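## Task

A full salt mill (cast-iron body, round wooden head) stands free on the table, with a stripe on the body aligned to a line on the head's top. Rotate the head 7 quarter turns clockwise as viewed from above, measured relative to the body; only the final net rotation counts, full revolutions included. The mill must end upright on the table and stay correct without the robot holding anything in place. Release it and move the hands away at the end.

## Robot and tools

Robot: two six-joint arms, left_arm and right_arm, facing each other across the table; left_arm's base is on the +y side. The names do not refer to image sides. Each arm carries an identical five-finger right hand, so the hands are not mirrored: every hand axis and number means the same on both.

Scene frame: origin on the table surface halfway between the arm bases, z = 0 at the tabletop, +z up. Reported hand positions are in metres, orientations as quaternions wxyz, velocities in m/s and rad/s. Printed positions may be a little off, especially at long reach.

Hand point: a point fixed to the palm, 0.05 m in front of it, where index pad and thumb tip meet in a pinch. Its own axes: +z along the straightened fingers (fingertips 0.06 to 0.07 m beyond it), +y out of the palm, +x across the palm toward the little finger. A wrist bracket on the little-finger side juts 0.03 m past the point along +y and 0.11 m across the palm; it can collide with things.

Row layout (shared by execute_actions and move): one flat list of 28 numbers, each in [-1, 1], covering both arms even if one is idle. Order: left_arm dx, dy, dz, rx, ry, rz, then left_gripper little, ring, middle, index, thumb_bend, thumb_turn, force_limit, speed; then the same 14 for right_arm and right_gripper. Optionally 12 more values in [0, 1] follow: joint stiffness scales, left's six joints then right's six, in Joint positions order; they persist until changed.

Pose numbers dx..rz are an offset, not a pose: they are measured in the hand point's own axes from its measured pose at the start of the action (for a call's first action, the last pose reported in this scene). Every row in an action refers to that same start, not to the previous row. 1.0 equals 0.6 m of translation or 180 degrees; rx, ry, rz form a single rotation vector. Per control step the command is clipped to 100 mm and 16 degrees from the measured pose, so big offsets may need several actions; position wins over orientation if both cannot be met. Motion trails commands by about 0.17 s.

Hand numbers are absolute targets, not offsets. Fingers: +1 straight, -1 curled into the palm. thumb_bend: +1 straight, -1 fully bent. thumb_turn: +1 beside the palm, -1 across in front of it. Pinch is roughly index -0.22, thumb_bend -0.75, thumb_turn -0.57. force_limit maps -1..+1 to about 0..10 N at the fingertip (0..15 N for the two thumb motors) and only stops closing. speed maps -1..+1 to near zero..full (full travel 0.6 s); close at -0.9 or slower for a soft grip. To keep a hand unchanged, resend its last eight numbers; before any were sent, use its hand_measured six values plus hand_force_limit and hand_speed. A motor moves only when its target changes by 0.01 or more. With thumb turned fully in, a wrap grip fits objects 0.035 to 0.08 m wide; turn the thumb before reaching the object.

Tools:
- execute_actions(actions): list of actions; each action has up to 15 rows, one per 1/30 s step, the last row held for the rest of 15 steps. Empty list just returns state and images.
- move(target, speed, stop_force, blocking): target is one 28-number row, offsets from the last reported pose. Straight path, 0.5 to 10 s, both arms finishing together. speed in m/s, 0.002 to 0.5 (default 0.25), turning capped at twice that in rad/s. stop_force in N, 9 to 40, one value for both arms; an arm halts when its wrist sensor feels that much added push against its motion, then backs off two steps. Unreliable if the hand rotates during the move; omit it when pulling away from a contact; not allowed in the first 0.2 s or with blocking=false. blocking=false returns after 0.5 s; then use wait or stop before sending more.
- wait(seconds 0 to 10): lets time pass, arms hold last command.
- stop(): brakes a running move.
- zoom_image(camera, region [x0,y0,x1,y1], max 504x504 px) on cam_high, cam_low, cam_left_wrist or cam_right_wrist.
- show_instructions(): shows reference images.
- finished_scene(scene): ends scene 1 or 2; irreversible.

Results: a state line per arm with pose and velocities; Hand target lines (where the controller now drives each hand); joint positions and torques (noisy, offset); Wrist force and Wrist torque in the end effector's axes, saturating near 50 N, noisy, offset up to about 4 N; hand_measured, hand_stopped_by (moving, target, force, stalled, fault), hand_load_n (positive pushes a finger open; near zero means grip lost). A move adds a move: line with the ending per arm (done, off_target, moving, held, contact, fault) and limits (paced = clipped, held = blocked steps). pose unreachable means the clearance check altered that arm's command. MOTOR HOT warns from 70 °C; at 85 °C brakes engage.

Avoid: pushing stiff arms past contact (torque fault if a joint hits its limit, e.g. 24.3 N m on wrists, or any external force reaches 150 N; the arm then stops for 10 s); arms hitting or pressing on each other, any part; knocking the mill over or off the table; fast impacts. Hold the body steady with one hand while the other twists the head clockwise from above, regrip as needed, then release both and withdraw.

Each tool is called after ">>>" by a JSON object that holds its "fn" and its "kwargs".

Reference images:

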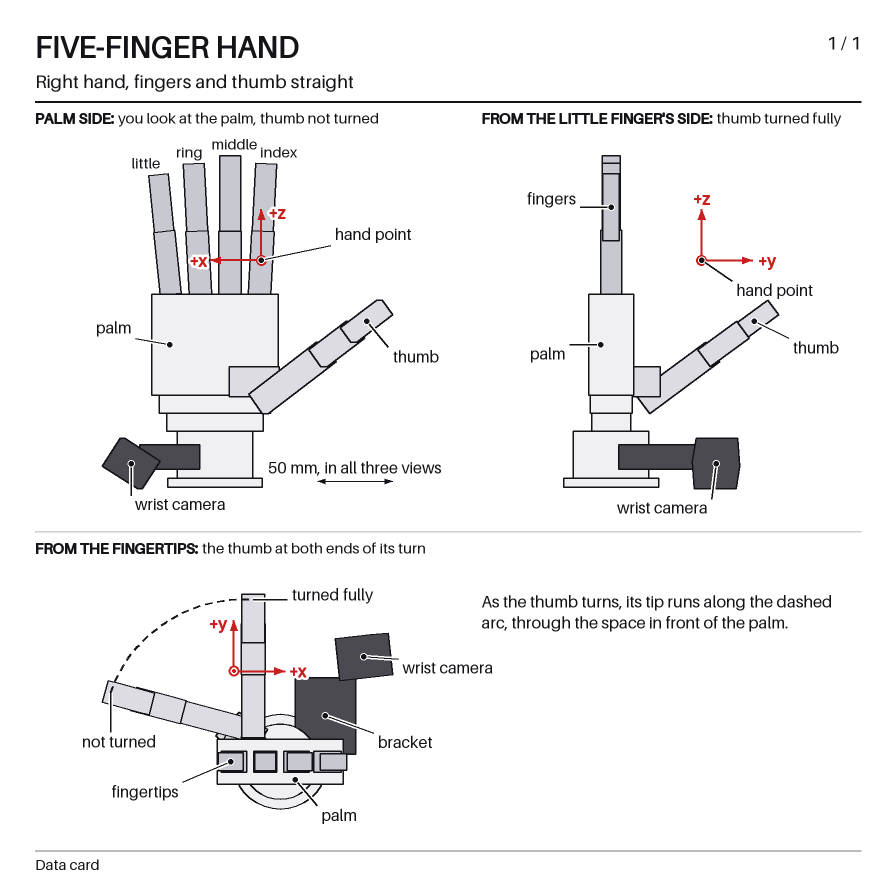

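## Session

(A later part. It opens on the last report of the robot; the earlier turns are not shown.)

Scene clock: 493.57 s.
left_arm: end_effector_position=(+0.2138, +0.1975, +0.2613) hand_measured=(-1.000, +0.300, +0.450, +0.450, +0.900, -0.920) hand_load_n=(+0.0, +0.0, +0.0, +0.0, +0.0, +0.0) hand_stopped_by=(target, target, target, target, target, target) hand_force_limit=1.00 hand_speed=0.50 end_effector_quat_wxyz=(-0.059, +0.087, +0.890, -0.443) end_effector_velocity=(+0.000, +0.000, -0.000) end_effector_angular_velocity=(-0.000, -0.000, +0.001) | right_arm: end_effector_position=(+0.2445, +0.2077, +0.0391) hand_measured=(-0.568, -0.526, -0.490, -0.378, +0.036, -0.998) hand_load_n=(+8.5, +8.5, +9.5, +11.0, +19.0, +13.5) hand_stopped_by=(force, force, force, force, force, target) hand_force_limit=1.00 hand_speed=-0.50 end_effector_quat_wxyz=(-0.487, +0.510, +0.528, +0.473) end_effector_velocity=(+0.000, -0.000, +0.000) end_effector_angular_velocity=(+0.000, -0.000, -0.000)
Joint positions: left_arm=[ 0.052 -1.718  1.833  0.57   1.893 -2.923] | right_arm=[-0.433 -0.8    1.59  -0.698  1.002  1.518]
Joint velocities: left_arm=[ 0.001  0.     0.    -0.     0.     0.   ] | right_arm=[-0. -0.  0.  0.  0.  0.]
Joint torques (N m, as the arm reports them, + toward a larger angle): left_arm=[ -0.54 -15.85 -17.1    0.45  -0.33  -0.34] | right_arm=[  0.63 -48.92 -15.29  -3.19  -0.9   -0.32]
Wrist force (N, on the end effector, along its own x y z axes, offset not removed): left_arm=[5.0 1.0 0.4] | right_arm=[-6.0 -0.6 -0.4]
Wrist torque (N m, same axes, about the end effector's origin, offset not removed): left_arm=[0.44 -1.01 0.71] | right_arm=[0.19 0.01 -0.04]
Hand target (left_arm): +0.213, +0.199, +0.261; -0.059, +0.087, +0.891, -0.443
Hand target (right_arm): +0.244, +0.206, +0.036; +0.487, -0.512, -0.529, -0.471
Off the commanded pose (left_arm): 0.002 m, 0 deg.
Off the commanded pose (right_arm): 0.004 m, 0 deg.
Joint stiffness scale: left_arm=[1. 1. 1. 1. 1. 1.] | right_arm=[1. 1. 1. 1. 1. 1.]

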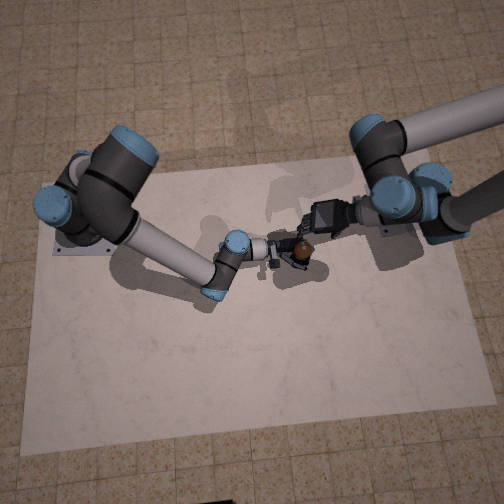

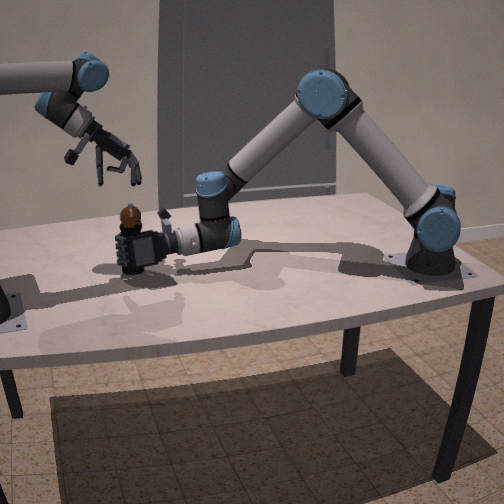

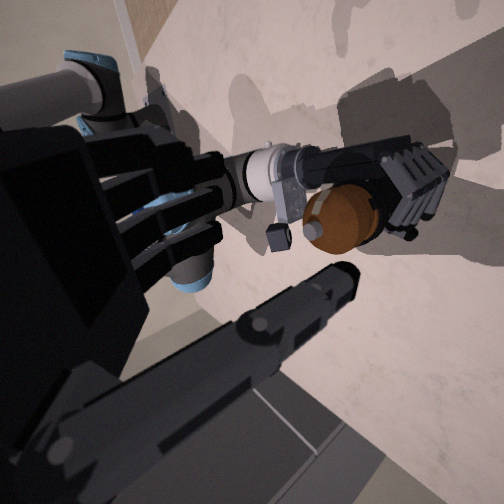

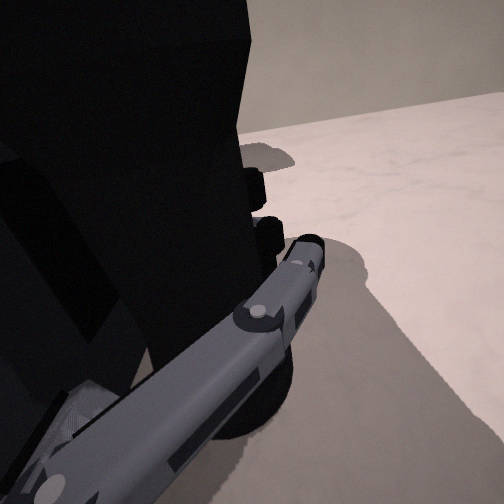

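>>> {"fn": "move", "kwargs": {"target": [-0.041,0.029,0.071,0,0,0,-1,0.3,0.45,0.45,0.9,-0.92,1,0.5,0,0,0,0,0,0,-1,-0.95,-0.95,-0.95,-1,-1,1,-0.5], "speed": 0.1}}

>>> {"fn": "move", "kwargs": {"target": [-0.003,0.086,0.065,0,0,0,-1,0.3,0.45,0.45,0.9,-0.92,1,0.5,0,0,0,0,0,0,-1,-0.95,-0.95,-0.95,-1,-1,1,-0.5], "speed": 0.06}}

Scene clock: 509.93 s.
left_arm: end_effector_position=(+0.2314, +0.1693, +0.2229) hand_measured=(-1.000, +0.300, +0.450, +0.450, +0.900, -0.920) hand_load_n=(+0.0, +0.0, +0.0, +0.0, +0.0, +0.0) hand_stopped_by=(target, target, target, target, target, target) hand_force_limit=1.00 hand_speed=0.50 end_effector_quat_wxyz=(-0.059, +0.087, +0.890, -0.444) end_effector_velocity=(+0.001, -0.002, +0.000) end_effector_angular_velocity=(-0.008, -0.001, -0.001) | right_arm: end_effector_position=(+0.2445, +0.2077, +0.0391) hand_measured=(-0.568, -0.526, -0.490, -0.378, +0.036, -0.998) hand_load_n=(+8.5, +8.5, +9.5, +11.0, +19.0, +13.5) hand_stopped_by=(force, force, force, force, force, target) hand_force_limit=1.00 hand_speed=-0.50 end_effector_quat_wxyz=(-0.487, +0.510, +0.528, +0.473) end_effector_velocity=(+0.000, +0.000, +0.000) end_effector_angular_velocity=(+0.000, -0.000, -0.000)
Joint positions: left_arm=[ 0.093 -1.613  1.841  0.464  1.925 -2.895] | right_arm=[-0.433 -0.8    1.59  -0.698  1.002  1.518]
Joint velocities: left_arm=[ 0.003  0.001 -0.    -0.009  0.004  0.003] | right_arm=[-0. -0. -0.  0.  0. -0.]
Joint torques (N m, as the arm reports them, + toward a larger angle): left_arm=[  0.72 -15.82 -18.08   0.24   0.4    0.29] | right_arm=[  1.02 -50.87 -19.63  -2.71  -0.46  -0.27]
Wrist force (N, on the end effector, along its own x y z axes, offset not removed): left_arm=[5.2 -0.7 1.5] | right_arm=[-6.2 -5.9 -2.0]
Wrist torque (N m, same axes, about the end effector's origin, offset not removed): left_arm=[-0.07 -1.03 0.34] | right_arm=[-0.59 0.05 -0.07]
Hand target (left_arm): +0.232, +0.169, +0.221; -0.059, +0.087, +0.890, -0.443
Hand target (right_arm): +0.245, +0.208, +0.039; +0.487, -0.510, -0.528, -0.473
Off the commanded pose (left_arm): 0.002 m, 0 deg.
Off the commanded pose (right_arm): 0.000 m, 0 deg.
Joint stiffness scale: left_arm=[1. 1. 1. 1. 1. 1.] | right_arm=[1. 1. 1. 1. 1. 1.]
move: done

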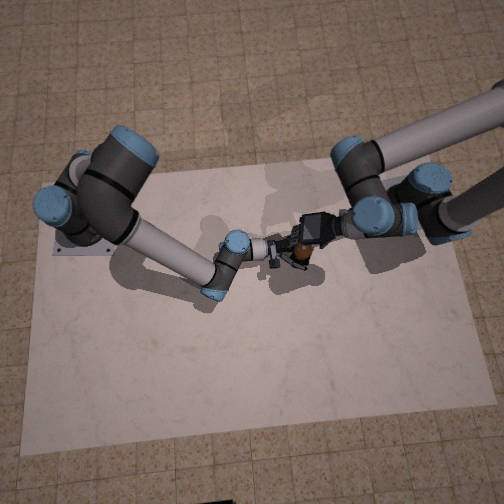

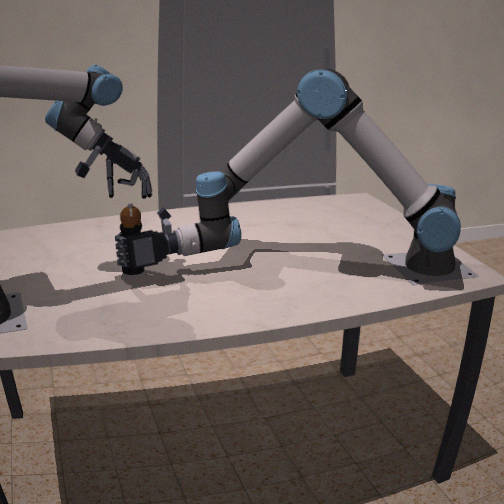

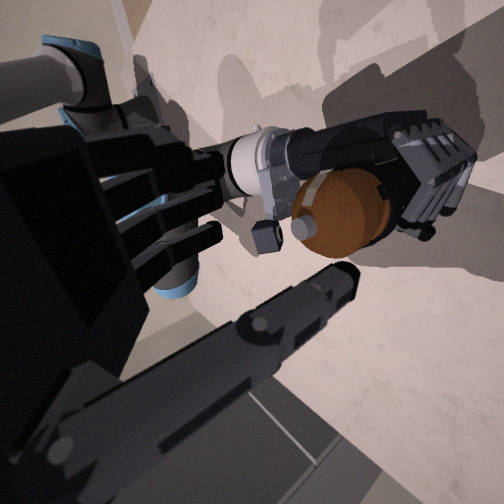

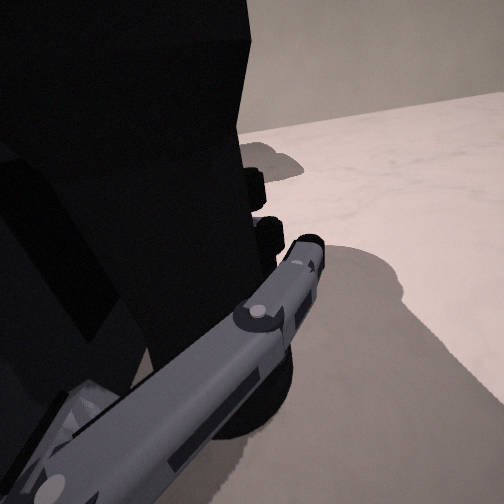

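Scene clock: 511.47 s.
left_arm: end_effector_position=(+0.2316, +0.1681, +0.1607) hand_measured=(-1.000, +0.300, +0.450, +0.450, +0.900, -0.920) hand_load_n=(+0.0, +0.0, +0.0, +0.0, +0.0, +0.0) hand_stopped_by=(target, target, target, target, target, target) hand_force_limit=1.00 hand_speed=0.50 end_effector_quat_wxyz=(-0.058, +0.087, +0.889, -0.446) end_effector_velocity=(+0.001, -0.003, +0.003) end_effector_angular_velocity=(-0.014, -0.003, +0.001) | right_arm: end_effector_position=(+0.2445, +0.2077, +0.0391) hand_measured=(-0.568, -0.526, -0.490, -0.378, +0.036, -0.998) hand_load_n=(+8.5, +8.5, +9.5, +11.0, +19.0, +13.5) hand_stopped_by=(force, force, force, force, force, target) hand_force_limit=1.00 hand_speed=-0.50 end_effector_quat_wxyz=(-0.487, +0.510, +0.528, +0.473) end_effector_velocity=(-0.000, -0.000, -0.001) end_effector_angular_velocity=(-0.001, +0.000, +0.000)
Joint positions: left_arm=[ 0.093 -1.565  1.962  0.291  1.925 -2.895] | right_arm=[-0.433 -0.8    1.59  -0.698  1.002  1.518]
Joint velocities: left_arm=[ 0.001 -0.003  0.    -0.011 -0.     0.   ] | right_arm=[ 0.  0.  0.  0. -0. -0.]
Joint torques (N m, as the arm reports them, + toward a larger angle): left_arm=[ -0.88 -16.67 -14.98  -0.15  -0.08  -0.29] | right_arm=[  0.94 -50.86 -19.96  -2.75  -0.39  -0.35]
Wrist force (N, on the end effector, along its own x y z axes, offset not removed): left_arm=[6.9 2.1 2.2] | right_arm=[-7.3 -3.0 -8.9]
Wrist torque (N m, same axes, about the end effector's origin, offset not removed): left_arm=[0.31 -1.28 0.60] | right_arm=[0.30 0.46 0.11]
Hand target (left_arm): +0.231, +0.169, +0.158; -0.059, +0.087, +0.890, -0.444
Hand target (right_arm): +0.245, +0.208, +0.039; +0.487, -0.510, -0.528, -0.473
Off the commanded pose (left_arm): 0.003 m, 0 deg.
Off the commanded pose (right_arm): 0.000 m, 0 deg.
Joint stiffness scale: left_arm=[1. 1. 1. 1. 1. 1.] | right_arm=[1. 1. 1. 1. 1. 1.]
move: done

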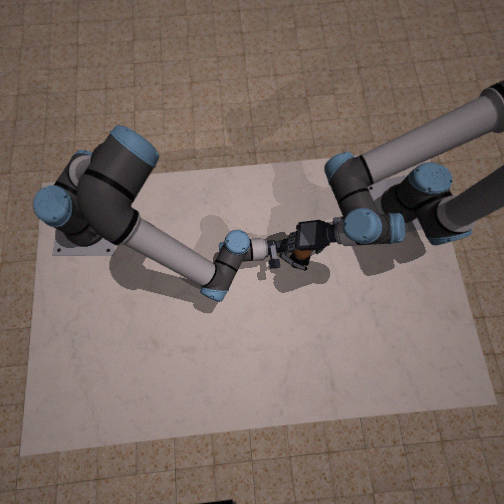

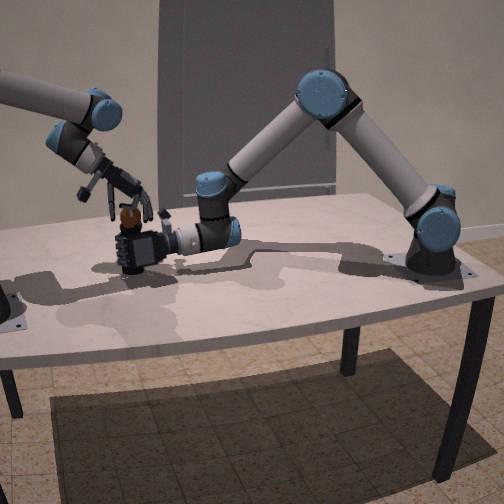

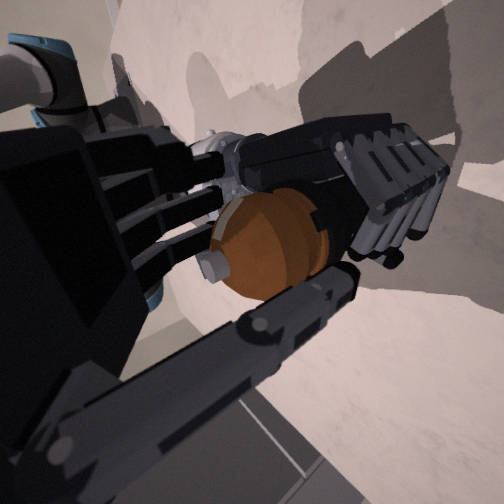

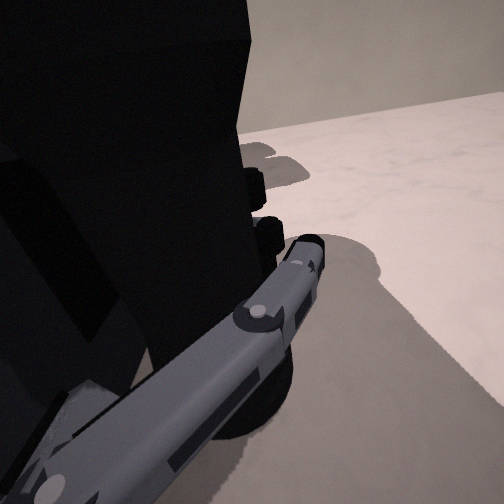

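>>> {"fn": "execute_actions", "kwargs": {"actions": [[[0,0.011,0.004,0,0,0,-1,0.3,0.45,0.45,0.9,-0.92,1,0.5,0,0,0,0,0,0,-1,-0.95,-0.95,-0.95,-1,-1,1,-0.5]],[[0,0.002,0.001,0,0,0,-1,0.3,0.3,0.3,0.31,-0.92,1,0,0,0,0,0,0,0,-1,-0.95,-0.95,-0.95,-1,-1,1,-0.5]],[[0,0,0,0,0,0,-1,-0.2,-0.5,-0.5,0.31,-0.92,1,0.6,0,0,0,0,0,0,-1,-0.95,-0.95,-0.95,-1,-1,1,-0.5]],[[0,0,0,0,0,0,-1,-0.2,-0.6,-0.6,0.2,-0.92,1,0.8,0,0,0,0,0,0,-1,-0.95,-0.95,-0.95,-1,-1,1,-0.5]]]}}

>>> {"fn": "move", "kwargs": {"target": [0.003,-0.003,0.004,-0.002,0.092,0.071,-1,-0.2,-0.5,-0.5,0.2,-0.92,1,0.8,0,0,0,0,0,0,-1,-0.95,-0.95,-0.95,-1,-1,1,-0.5], "speed": 0.12}}

>>> {"fn": "zoom_image", "kwargs": {"camera": "cam_low", "region": [90,190,180,280]}}

Scene clock: 527.53 s.
left_arm: end_effector_position=(+0.2320, +0.1690, +0.1559) hand_measured=(-1.000, -0.200, +0.146, +0.156, +0.332, -0.920) hand_load_n=(+0.0, +0.5, +11.0, +11.5, +20.0, +1.0) hand_stopped_by=(target, target, force, force, force, target) hand_force_limit=1.00 hand_speed=0.80 end_effector_quat_wxyz=(-0.057, +0.088, +0.888, -0.448) end_effector_velocity=(+0.000, -0.000, -0.000) end_effector_angular_velocity=(-0.000, +0.000, +0.000) | right_arm: end_effector_position=(+0.2445, +0.2076, +0.0390) hand_measured=(-0.568, -0.526, -0.490, -0.378, +0.036, -0.998) hand_load_n=(+10.5, +9.5, +9.5, +10.5, +19.0, +12.5) hand_stopped_by=(force, force, force, force, force, target) hand_force_limit=1.00 hand_speed=-0.50 end_effector_quat_wxyz=(-0.487, +0.510, +0.528, +0.473) end_effector_velocity=(+0.000, -0.000, -0.000) end_effector_angular_velocity=(-0.000, +0.000, -0.000)
Joint positions: left_arm=[ 0.095 -1.564  1.976  0.272  1.926 -2.894] | right_arm=[-0.433 -0.799  1.59  -0.698  1.002  1.518]
Joint velocities: left_arm=[-0.     0.001 -0.    -0.001  0.    -0.001] | right_arm=[-0.  0.  0.  0. -0.  0.]
Joint torques (N m, as the arm reports them, + toward a larger angle): left_arm=[ -0.6  -18.49 -18.43   0.53   0.15   0.04] | right_arm=[  0.96 -50.45 -19.48  -2.61  -0.37  -0.18]
Wrist force (N, on the end effector, along its own x y z axes, offset not removed): left_arm=[3.0 -3.7 -0.9] | right_arm=[-6.7 0.4 -2.4]
Wrist torque (N m, same axes, about the end effector's origin, offset not removed): left_arm=[-0.18 -0.65 0.19] | right_arm=[0.61 0.12 0.22]
Hand target (left_arm): +0.232, +0.169, +0.156; -0.057, +0.088, +0.888, -0.448
Hand target (right_arm): +0.245, +0.208, +0.039; +0.487, -0.510, -0.528, -0.473
Off the commanded pose (left_arm): 0.000 m, 0 deg.
Off the commanded pose (right_arm): 0.000 m, 0 deg.
Joint stiffness scale: left_arm=[1. 1. 1. 1. 1. 1.] | right_arm=[1. 1. 1. 1. 1. 1.]

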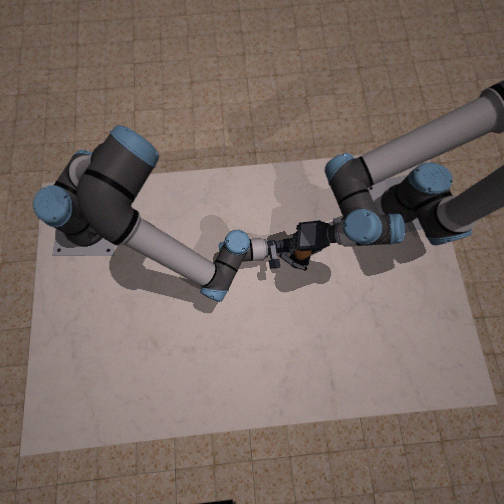

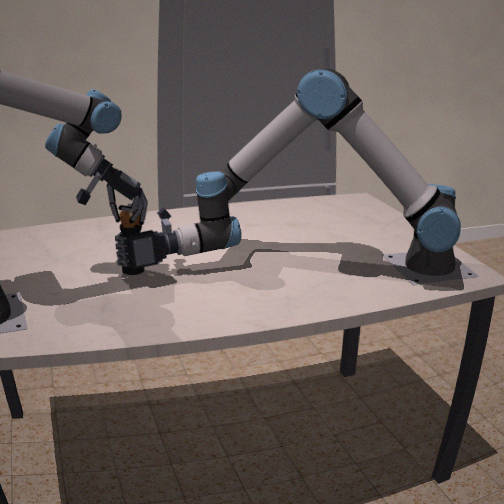

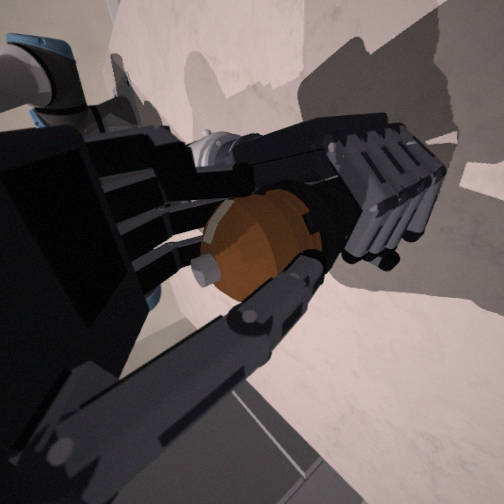

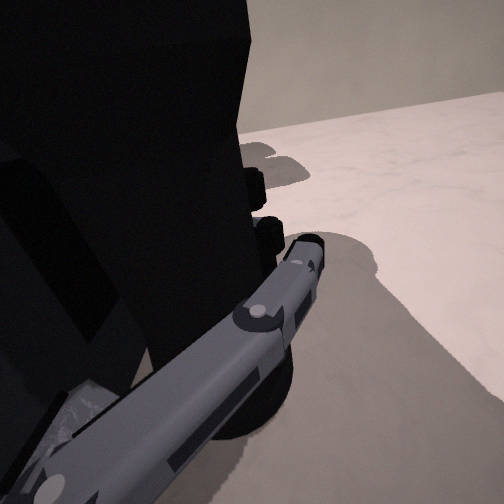

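Scene clock: 529.57 s.
left_arm: end_effector_position=(+0.2294, +0.1671, +0.1553) hand_measured=(-1.000, -0.200, +0.146, +0.156, +0.332, -0.920) hand_load_n=(+0.0, +0.0, +10.5, +10.5, +19.5, -5.0) hand_stopped_by=(target, target, force, force, force, target) hand_force_limit=1.00 hand_speed=0.80 end_effector_quat_wxyz=(-0.133, +0.248, +0.857, -0.431) end_effector_velocity=(-0.000, +0.000, +0.000) end_effector_angular_velocity=(+0.000, -0.003, -0.015) | right_arm: end_effector_position=(+0.2444, +0.2077, +0.0390) hand_measured=(-0.568, -0.526, -0.490, -0.378, +0.036, -0.998) hand_load_n=(+10.0, +9.5, +9.5, +10.5, +18.5, +12.5) hand_stopped_by=(force, force, force, force, force, target) hand_force_limit=1.00 hand_speed=-0.50 end_effector_quat_wxyz=(-0.487, +0.510, +0.528, +0.473) end_effector_velocity=(+0.000, -0.000, +0.000) end_effector_angular_velocity=(+0.000, -0.000, -0.000)
Joint positions: left_arm=[ 0.243 -1.399  1.838  0.463  2.286 -2.466] | right_arm=[-0.433 -0.799  1.59  -0.698  1.003  1.518]
Joint velocities: left_arm=[ 0.003  0.006 -0.005  0.012  0.009  0.021] | right_arm=[-0. -0. -0.  0.  0.  0.]
Joint torques (N m, as the arm reports them, + toward a larger angle): left_arm=[  0.4  -22.68 -19.08   1.68   1.36   0.53] | right_arm=[  0.2  -50.75 -20.09  -2.72  -0.54  -0.24]
Wrist force (N, on the end effector, along its own x y z axes, offset not removed): left_arm=[0.8 -3.4 -1.1] | right_arm=[-5.2 -1.0 1.5]
Wrist torque (N m, same axes, about the end effector's origin, offset not removed): left_arm=[-0.36 -0.68 -0.36] | right_arm=[-0.28 0.06 0.29]
Hand target (left_arm): +0.230, +0.166, +0.156; -0.134, +0.249, +0.857, -0.431
Hand target (right_arm): +0.245, +0.208, +0.039; +0.487, -0.510, -0.528, -0.473
Off the commanded pose (left_arm): 0.001 m, 0 deg.
Off the commanded pose (right_arm): 0.000 m, 0 deg.
Joint stiffness scale: left_arm=[1. 1. 1. 1. 1. 1.] | right_arm=[1. 1. 1. 1. 1. 1.]
move: done

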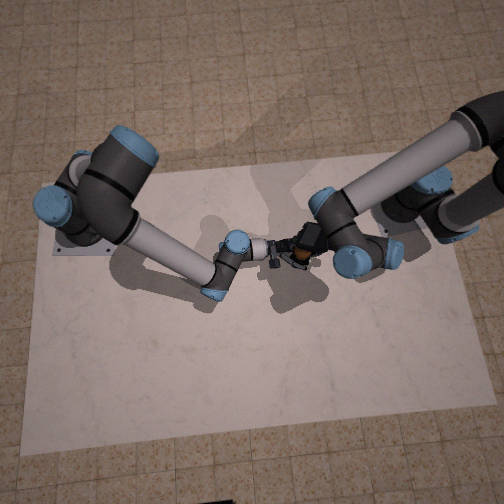

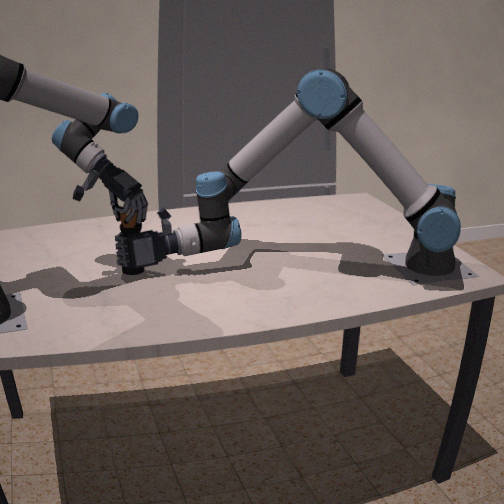

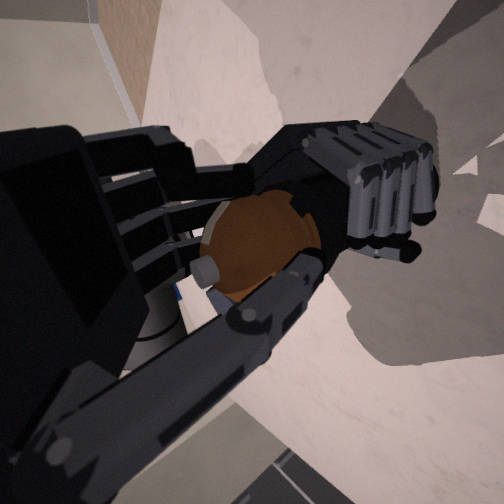

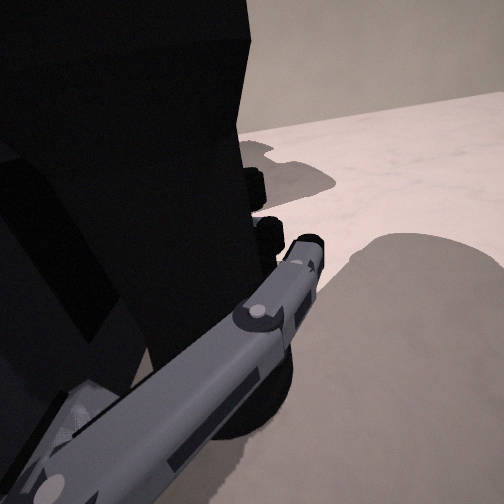

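Region (90, 190, 180, 280) of cam_low's 504x504 image, scaled by 5.600, with more detail than that image has.

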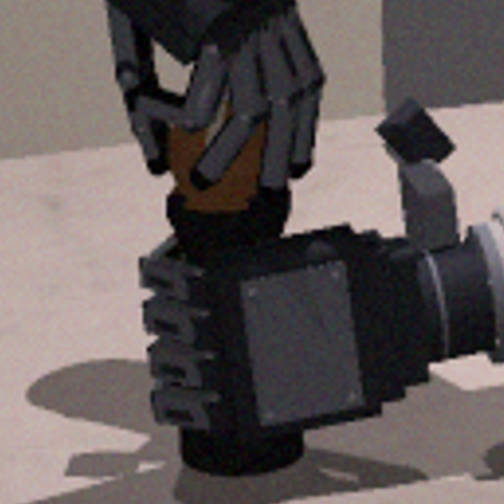

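>>> {"fn": "execute_actions", "kwargs": {"actions": [[[0,0,0,0,0,0,-1,0.3,0.45,0.45,0.9,-0.92,1,0.5,0,0,0,0,0,0,-1,-0.95,-0.95,-0.95,-1,-1,1,-0.5]],[[0,-0.07,-0.055,0,0,0,-1,0.3,0.45,0.45,0.9,-0.92,1,0.5,-0.011,0,0,0,0,0,-1,-0.95,-0.95,-0.95,-1,-1,1,-0.5]],[[0,-0.02,-0.06,0,0,0,-1,0.3,0.45,0.45,0.9,-0.92,1,0.5,-0.006,0,0,0,0,0,-1,-0.95,-0.95,-0.95,-1,-1,1,-0.5]],[[0,0,0,0,0,0,-1,0.3,0.45,0.45,0.9,-0.92,1,0.5,0,0,0,0,0,0,1,1,1,1,1,-1,1,-0.6]]]}}

>>> {"fn": "wait", "kwargs": {"seconds": 2.5}}

>>> {"fn": "zoom_image", "kwargs": {"camera": "cam_low", "region": [90,190,180,280]}}

Scene clock: 542.10 s.
left_arm: end_effector_position=(+0.2423, +0.1861, +0.2381) hand_measured=(-1.000, +0.300, +0.450, +0.450, +0.900, -0.920) hand_load_n=(+0.0, +0.0, +0.0, +0.0, +0.0, +0.0) hand_stopped_by=(target, target, target, target, target, target) hand_force_limit=1.00 hand_speed=0.50 end_effector_quat_wxyz=(-0.131, +0.248, +0.856, -0.433) end_effector_velocity=(+0.001, -0.000, -0.000) end_effector_angular_velocity=(-0.001, -0.001, +0.001) | right_arm: end_effector_position=(+0.2451, +0.2088, +0.0349) hand_measured=(-0.304, -0.264, -0.226, -0.116, +0.192, -1.000) hand_load_n=(+0.0, +0.0, +0.0, +0.0, +1.0, +2.0) hand_stopped_by=(moving, moving, moving, moving, moving, target) hand_force_limit=1.00 hand_speed=-0.60 end_effector_quat_wxyz=(-0.488, +0.508, +0.528, +0.475) end_effector_velocity=(+0.000, -0.000, +0.000) end_effector_angular_velocity=(+0.000, -0.000, -0.000)
Joint positions: left_arm=[ 0.299 -1.472  1.708  0.699  2.319 -2.409] | right_arm=[-0.433 -0.789  1.59  -0.716  1.003  1.518]
Joint velocities: left_arm=[ 0.001  0.001  0.    -0.002  0.    -0.   ] | right_arm=[-0.    -0.001  0.     0.    -0.     0.   ]
Joint torques (N m, as the arm reports them, + toward a larger angle): left_arm=[ -0.46 -23.39 -17.75   0.99   0.49  -0.43] | right_arm=[  0.67 -46.77 -16.23  -1.33  -0.43   0.02]
Wrist force (N, on the end effector, along its own x y z axes, offset not removed): left_arm=[4.8 -0.1 -3.1] | right_arm=[-1.9 -1.0 -0.9]
Wrist torque (N m, same axes, about the end effector's origin, offset not removed): left_arm=[0.30 -0.62 0.37] | right_arm=[0.10 0.03 0.10]
Hand target (left_arm): +0.242, +0.186, +0.238; -0.131, +0.248, +0.856, -0.434
Hand target (right_arm): +0.245, +0.209, +0.035; +0.488, -0.507, -0.527, -0.476
Off the commanded pose (left_arm): 0.000 m, 0 deg.
Off the commanded pose (right_arm): 0.001 m, 0 deg.
Joint stiffness scale: left_arm=[1. 1. 1. 1. 1. 1.] | right_arm=[1. 1. 1. 1. 1. 1.]

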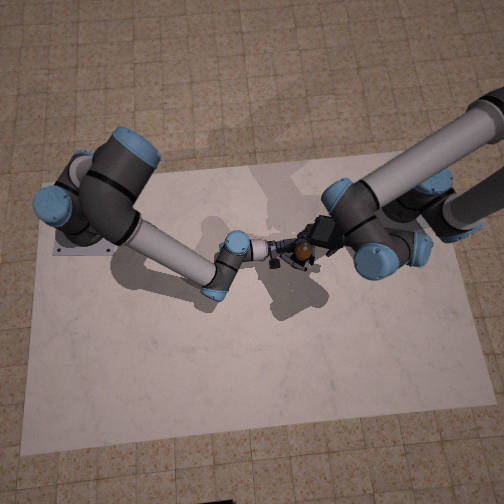

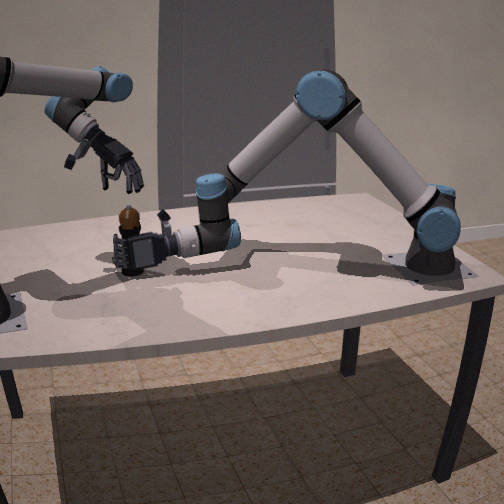

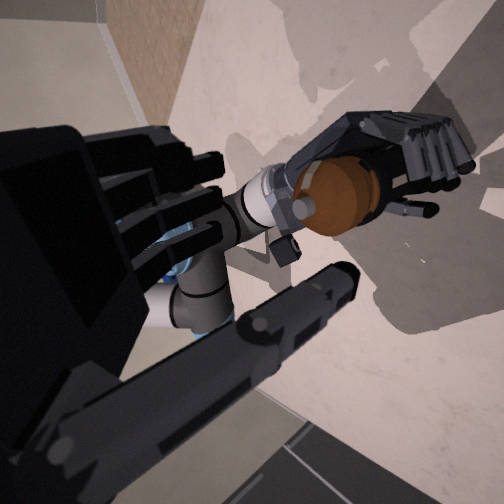

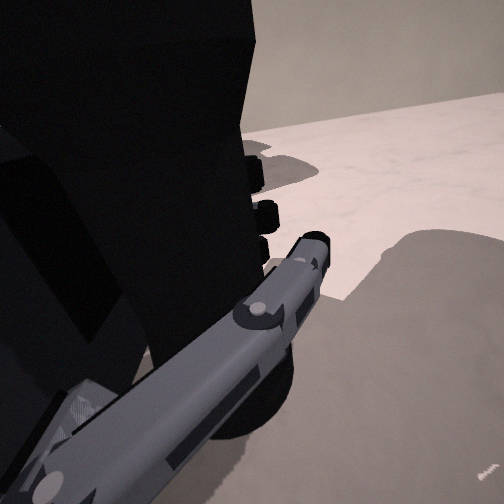

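Scene clock: 544.60 s.
left_arm: end_effector_position=(+0.2423, +0.1861, +0.2381) hand_measured=(-1.000, +0.300, +0.450, +0.450, +0.900, -0.920) hand_load_n=(+0.0, +0.0, +0.0, +0.0, +0.0, +0.0) hand_stopped_by=(target, target, target, target, target, target) hand_force_limit=1.00 hand_speed=0.50 end_effector_quat_wxyz=(-0.131, +0.248, +0.856, -0.434) end_effector_velocity=(+0.000, -0.000, -0.000) end_effector_angular_velocity=(-0.000, -0.000, +0.000) | right_arm: end_effector_position=(+0.2451, +0.2088, +0.0349) hand_measured=(+1.000, +1.000, +1.000, +1.000, +1.000, -1.000) hand_load_n=(+0.0, +0.0, +0.0, +0.0, +0.0, +0.0) hand_stopped_by=(target, target, target, target, target, target) hand_force_limit=1.00 hand_speed=-0.60 end_effector_quat_wxyz=(-0.488, +0.508, +0.528, +0.475) end_effector_velocity=(+0.000, -0.000, -0.000) end_effector_angular_velocity=(-0.000, -0.000, -0.000)
Joint positions: left_arm=[ 0.299 -1.472  1.708  0.699  2.319 -2.409] | right_arm=[-0.433 -0.789  1.59  -0.716  1.003  1.518]
Joint velocities: left_arm=[ 0.  0. -0. -0. -0. -0.] | right_arm=[-0.  0. -0. -0. -0. -0.]
Joint torques (N m, as the arm reports them, + toward a larger angle): left_arm=[ -0.47 -23.15 -18.18   0.77   0.18  -0.34] | right_arm=[  0.49 -46.35 -16.4   -1.38  -0.3    0.08]
Wrist force (N, on the end effector, along its own x y z axes, offset not removed): left_arm=[0.6 1.5 -2.3] | right_arm=[0.9 -4.8 -4.4]
Wrist torque (N m, same axes, about the end effector's origin, offset not removed): left_arm=[0.63 0.04 0.11] | right_arm=[-0.04 -0.08 0.05]
Hand target (left_arm): +0.242, +0.186, +0.238; -0.131, +0.248, +0.856, -0.434
Hand target (right_arm): +0.245, +0.209, +0.035; +0.488, -0.507, -0.527, -0.476
Off the commanded pose (left_arm): 0.000 m, 0 deg.
Off the commanded pose (right_arm): 0.001 m, 0 deg.
Joint stiffness scale: left_arm=[1. 1. 1. 1. 1. 1.] | right_arm=[1. 1. 1. 1. 1. 1.]
wait: 2.50 s; at rest by 2.10 s

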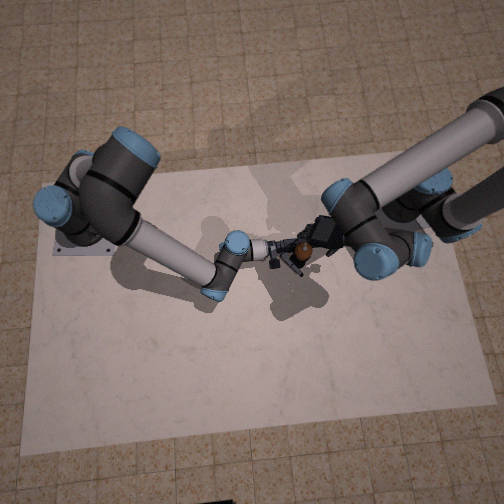

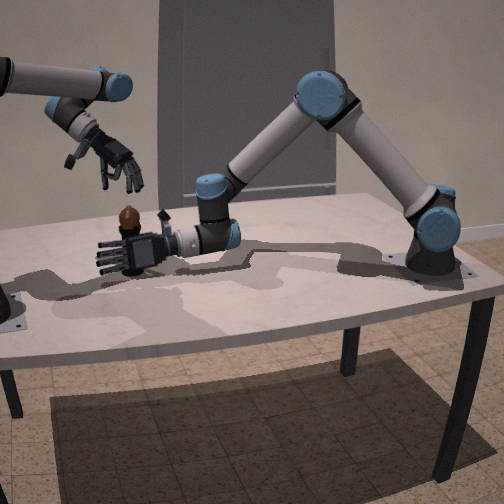

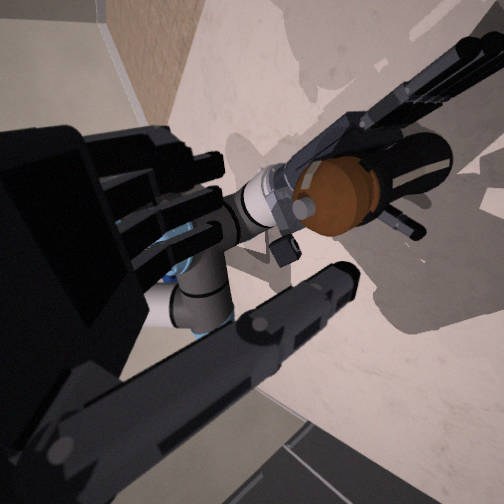

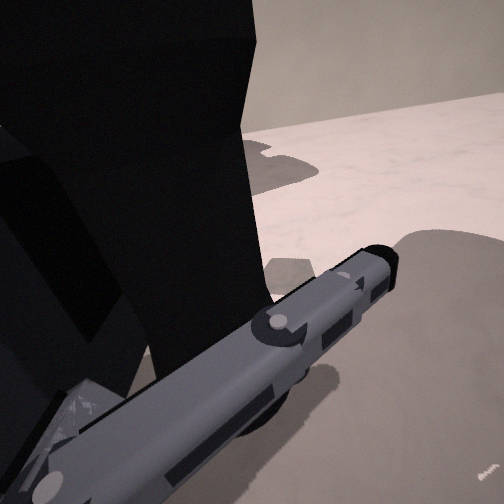

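Region (90, 190, 180, 280) of cam_low's 504x504 image, scaled by 5.600, with more detail than that image has.

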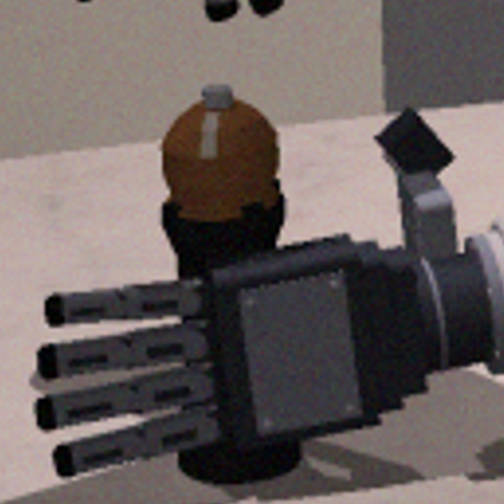

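>>> {"fn": "zoom_image", "kwargs": {"camera": "cam_left_wrist", "region": [280,100,470,260]}}

>>> {"fn": "move", "kwargs": {"target": [0,-0.03,-0.2,0,0,0,-1,0.3,0.45,0.45,0.9,-0.92,1,0.5,0.02,-0.03,-0.33,0,0,0,1,1,1,1,1,-1,1,-0.6], "speed": 0.15}}

Region (280, 100, 470, 260) of cam_left_wrist's 504x504 image, scaled by 2.653, with more detail than that image has; it fills the top 424 rows of this view, and the rest is white.

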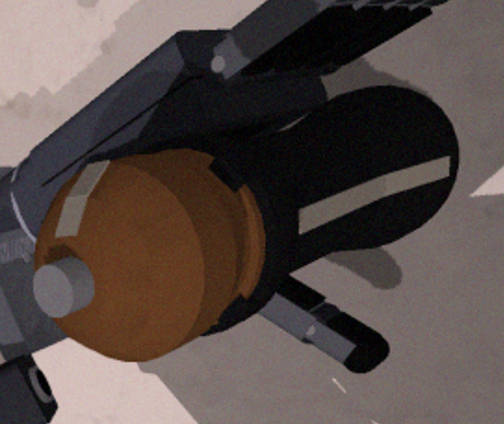

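Scene clock: 552.47 s.
left_arm: end_effector_position=(+0.2888, +0.2590, +0.3227) hand_measured=(-1.000, +0.300, +0.450, +0.450, +0.900, -0.920) hand_load_n=(+0.0, +0.0, +0.0, +0.0, +0.0, +0.0) hand_stopped_by=(target, target, target, target, target, target) hand_force_limit=1.00 hand_speed=0.50 end_effector_quat_wxyz=(-0.131, +0.249, +0.856, -0.433) end_effector_velocity=(-0.001, +0.001, -0.000) end_effector_angular_velocity=(+0.005, +0.004, -0.005) | right_arm: end_effector_position=(+0.2339, +0.0135, +0.0614) hand_measured=(+1.000, +1.000, +1.000, +1.000, +1.000, -1.000) hand_load_n=(+0.0, +0.0, +0.0, +0.0, +0.0, +0.0) hand_stopped_by=(target, target, target, target, target, target) hand_force_limit=1.00 hand_speed=-0.60 end_effector_quat_wxyz=(-0.488, +0.507, +0.527, +0.476) end_effector_velocity=(-0.002, -0.002, +0.001) end_effector_angular_velocity=(+0.003, -0.001, +0.008)
Joint positions: left_arm=[ 0.527 -1.491  1.555  1.078  2.435 -2.123] | right_arm=[-0.669 -1.13   2.171 -0.938  0.767  1.49 ]
Joint velocities: left_arm=[ 0.002  0.003 -0.001  0.013  0.003  0.011] | right_arm=[-0.004 -0.004  0.006 -0.005 -0.012 -0.   ]
Joint torques (N m, as the arm reports them, + toward a larger angle): left_arm=[  0.44 -21.1  -21.05   1.91   1.22   0.27] | right_arm=[  0.43 -31.12  -7.38  -1.34  -0.82  -0.45]
Wrist force (N, on the end effector, along its own x y z axes, offset not removed): left_arm=[2.1 -1.8 -0.3] | right_arm=[4.2 -1.7 -2.9]
Wrist torque (N m, same axes, about the end effector's origin, offset not removed): left_arm=[-0.08 -0.44 0.09] | right_arm=[0.08 -0.56 0.57]
Hand target (left_arm): +0.290, +0.259, +0.323; -0.131, +0.249, +0.856, -0.433
Hand target (right_arm): +0.233, +0.012, +0.061; +0.488, -0.508, -0.527, -0.475
Off the commanded pose (left_arm): 0.001 m, 0 deg.
Off the commanded pose (right_arm): 0.002 m, 0 deg.
Joint stiffness scale: left_arm=[1. 1. 1. 1. 1. 1.] | right_arm=[1. 1. 1. 1. 1. 1.]
move: done

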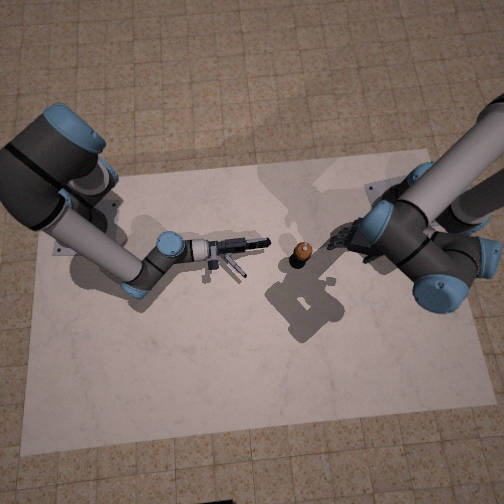

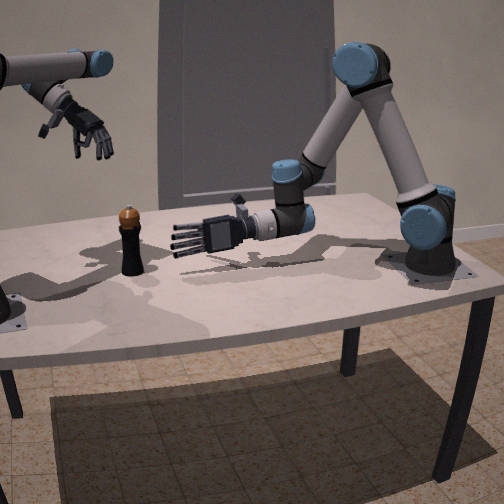

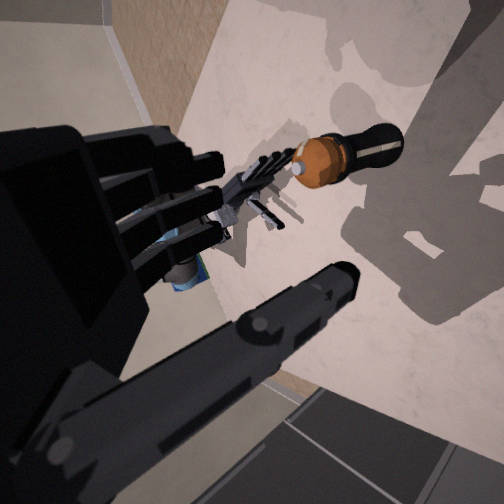

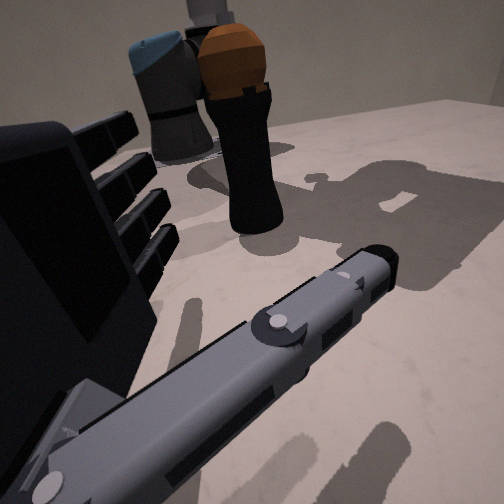

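Stripe is midway between tabs; consistent.

>>> {"fn": "finished_scene", "kwargs": {"scene": 1}}

The scene is finished: the task was done.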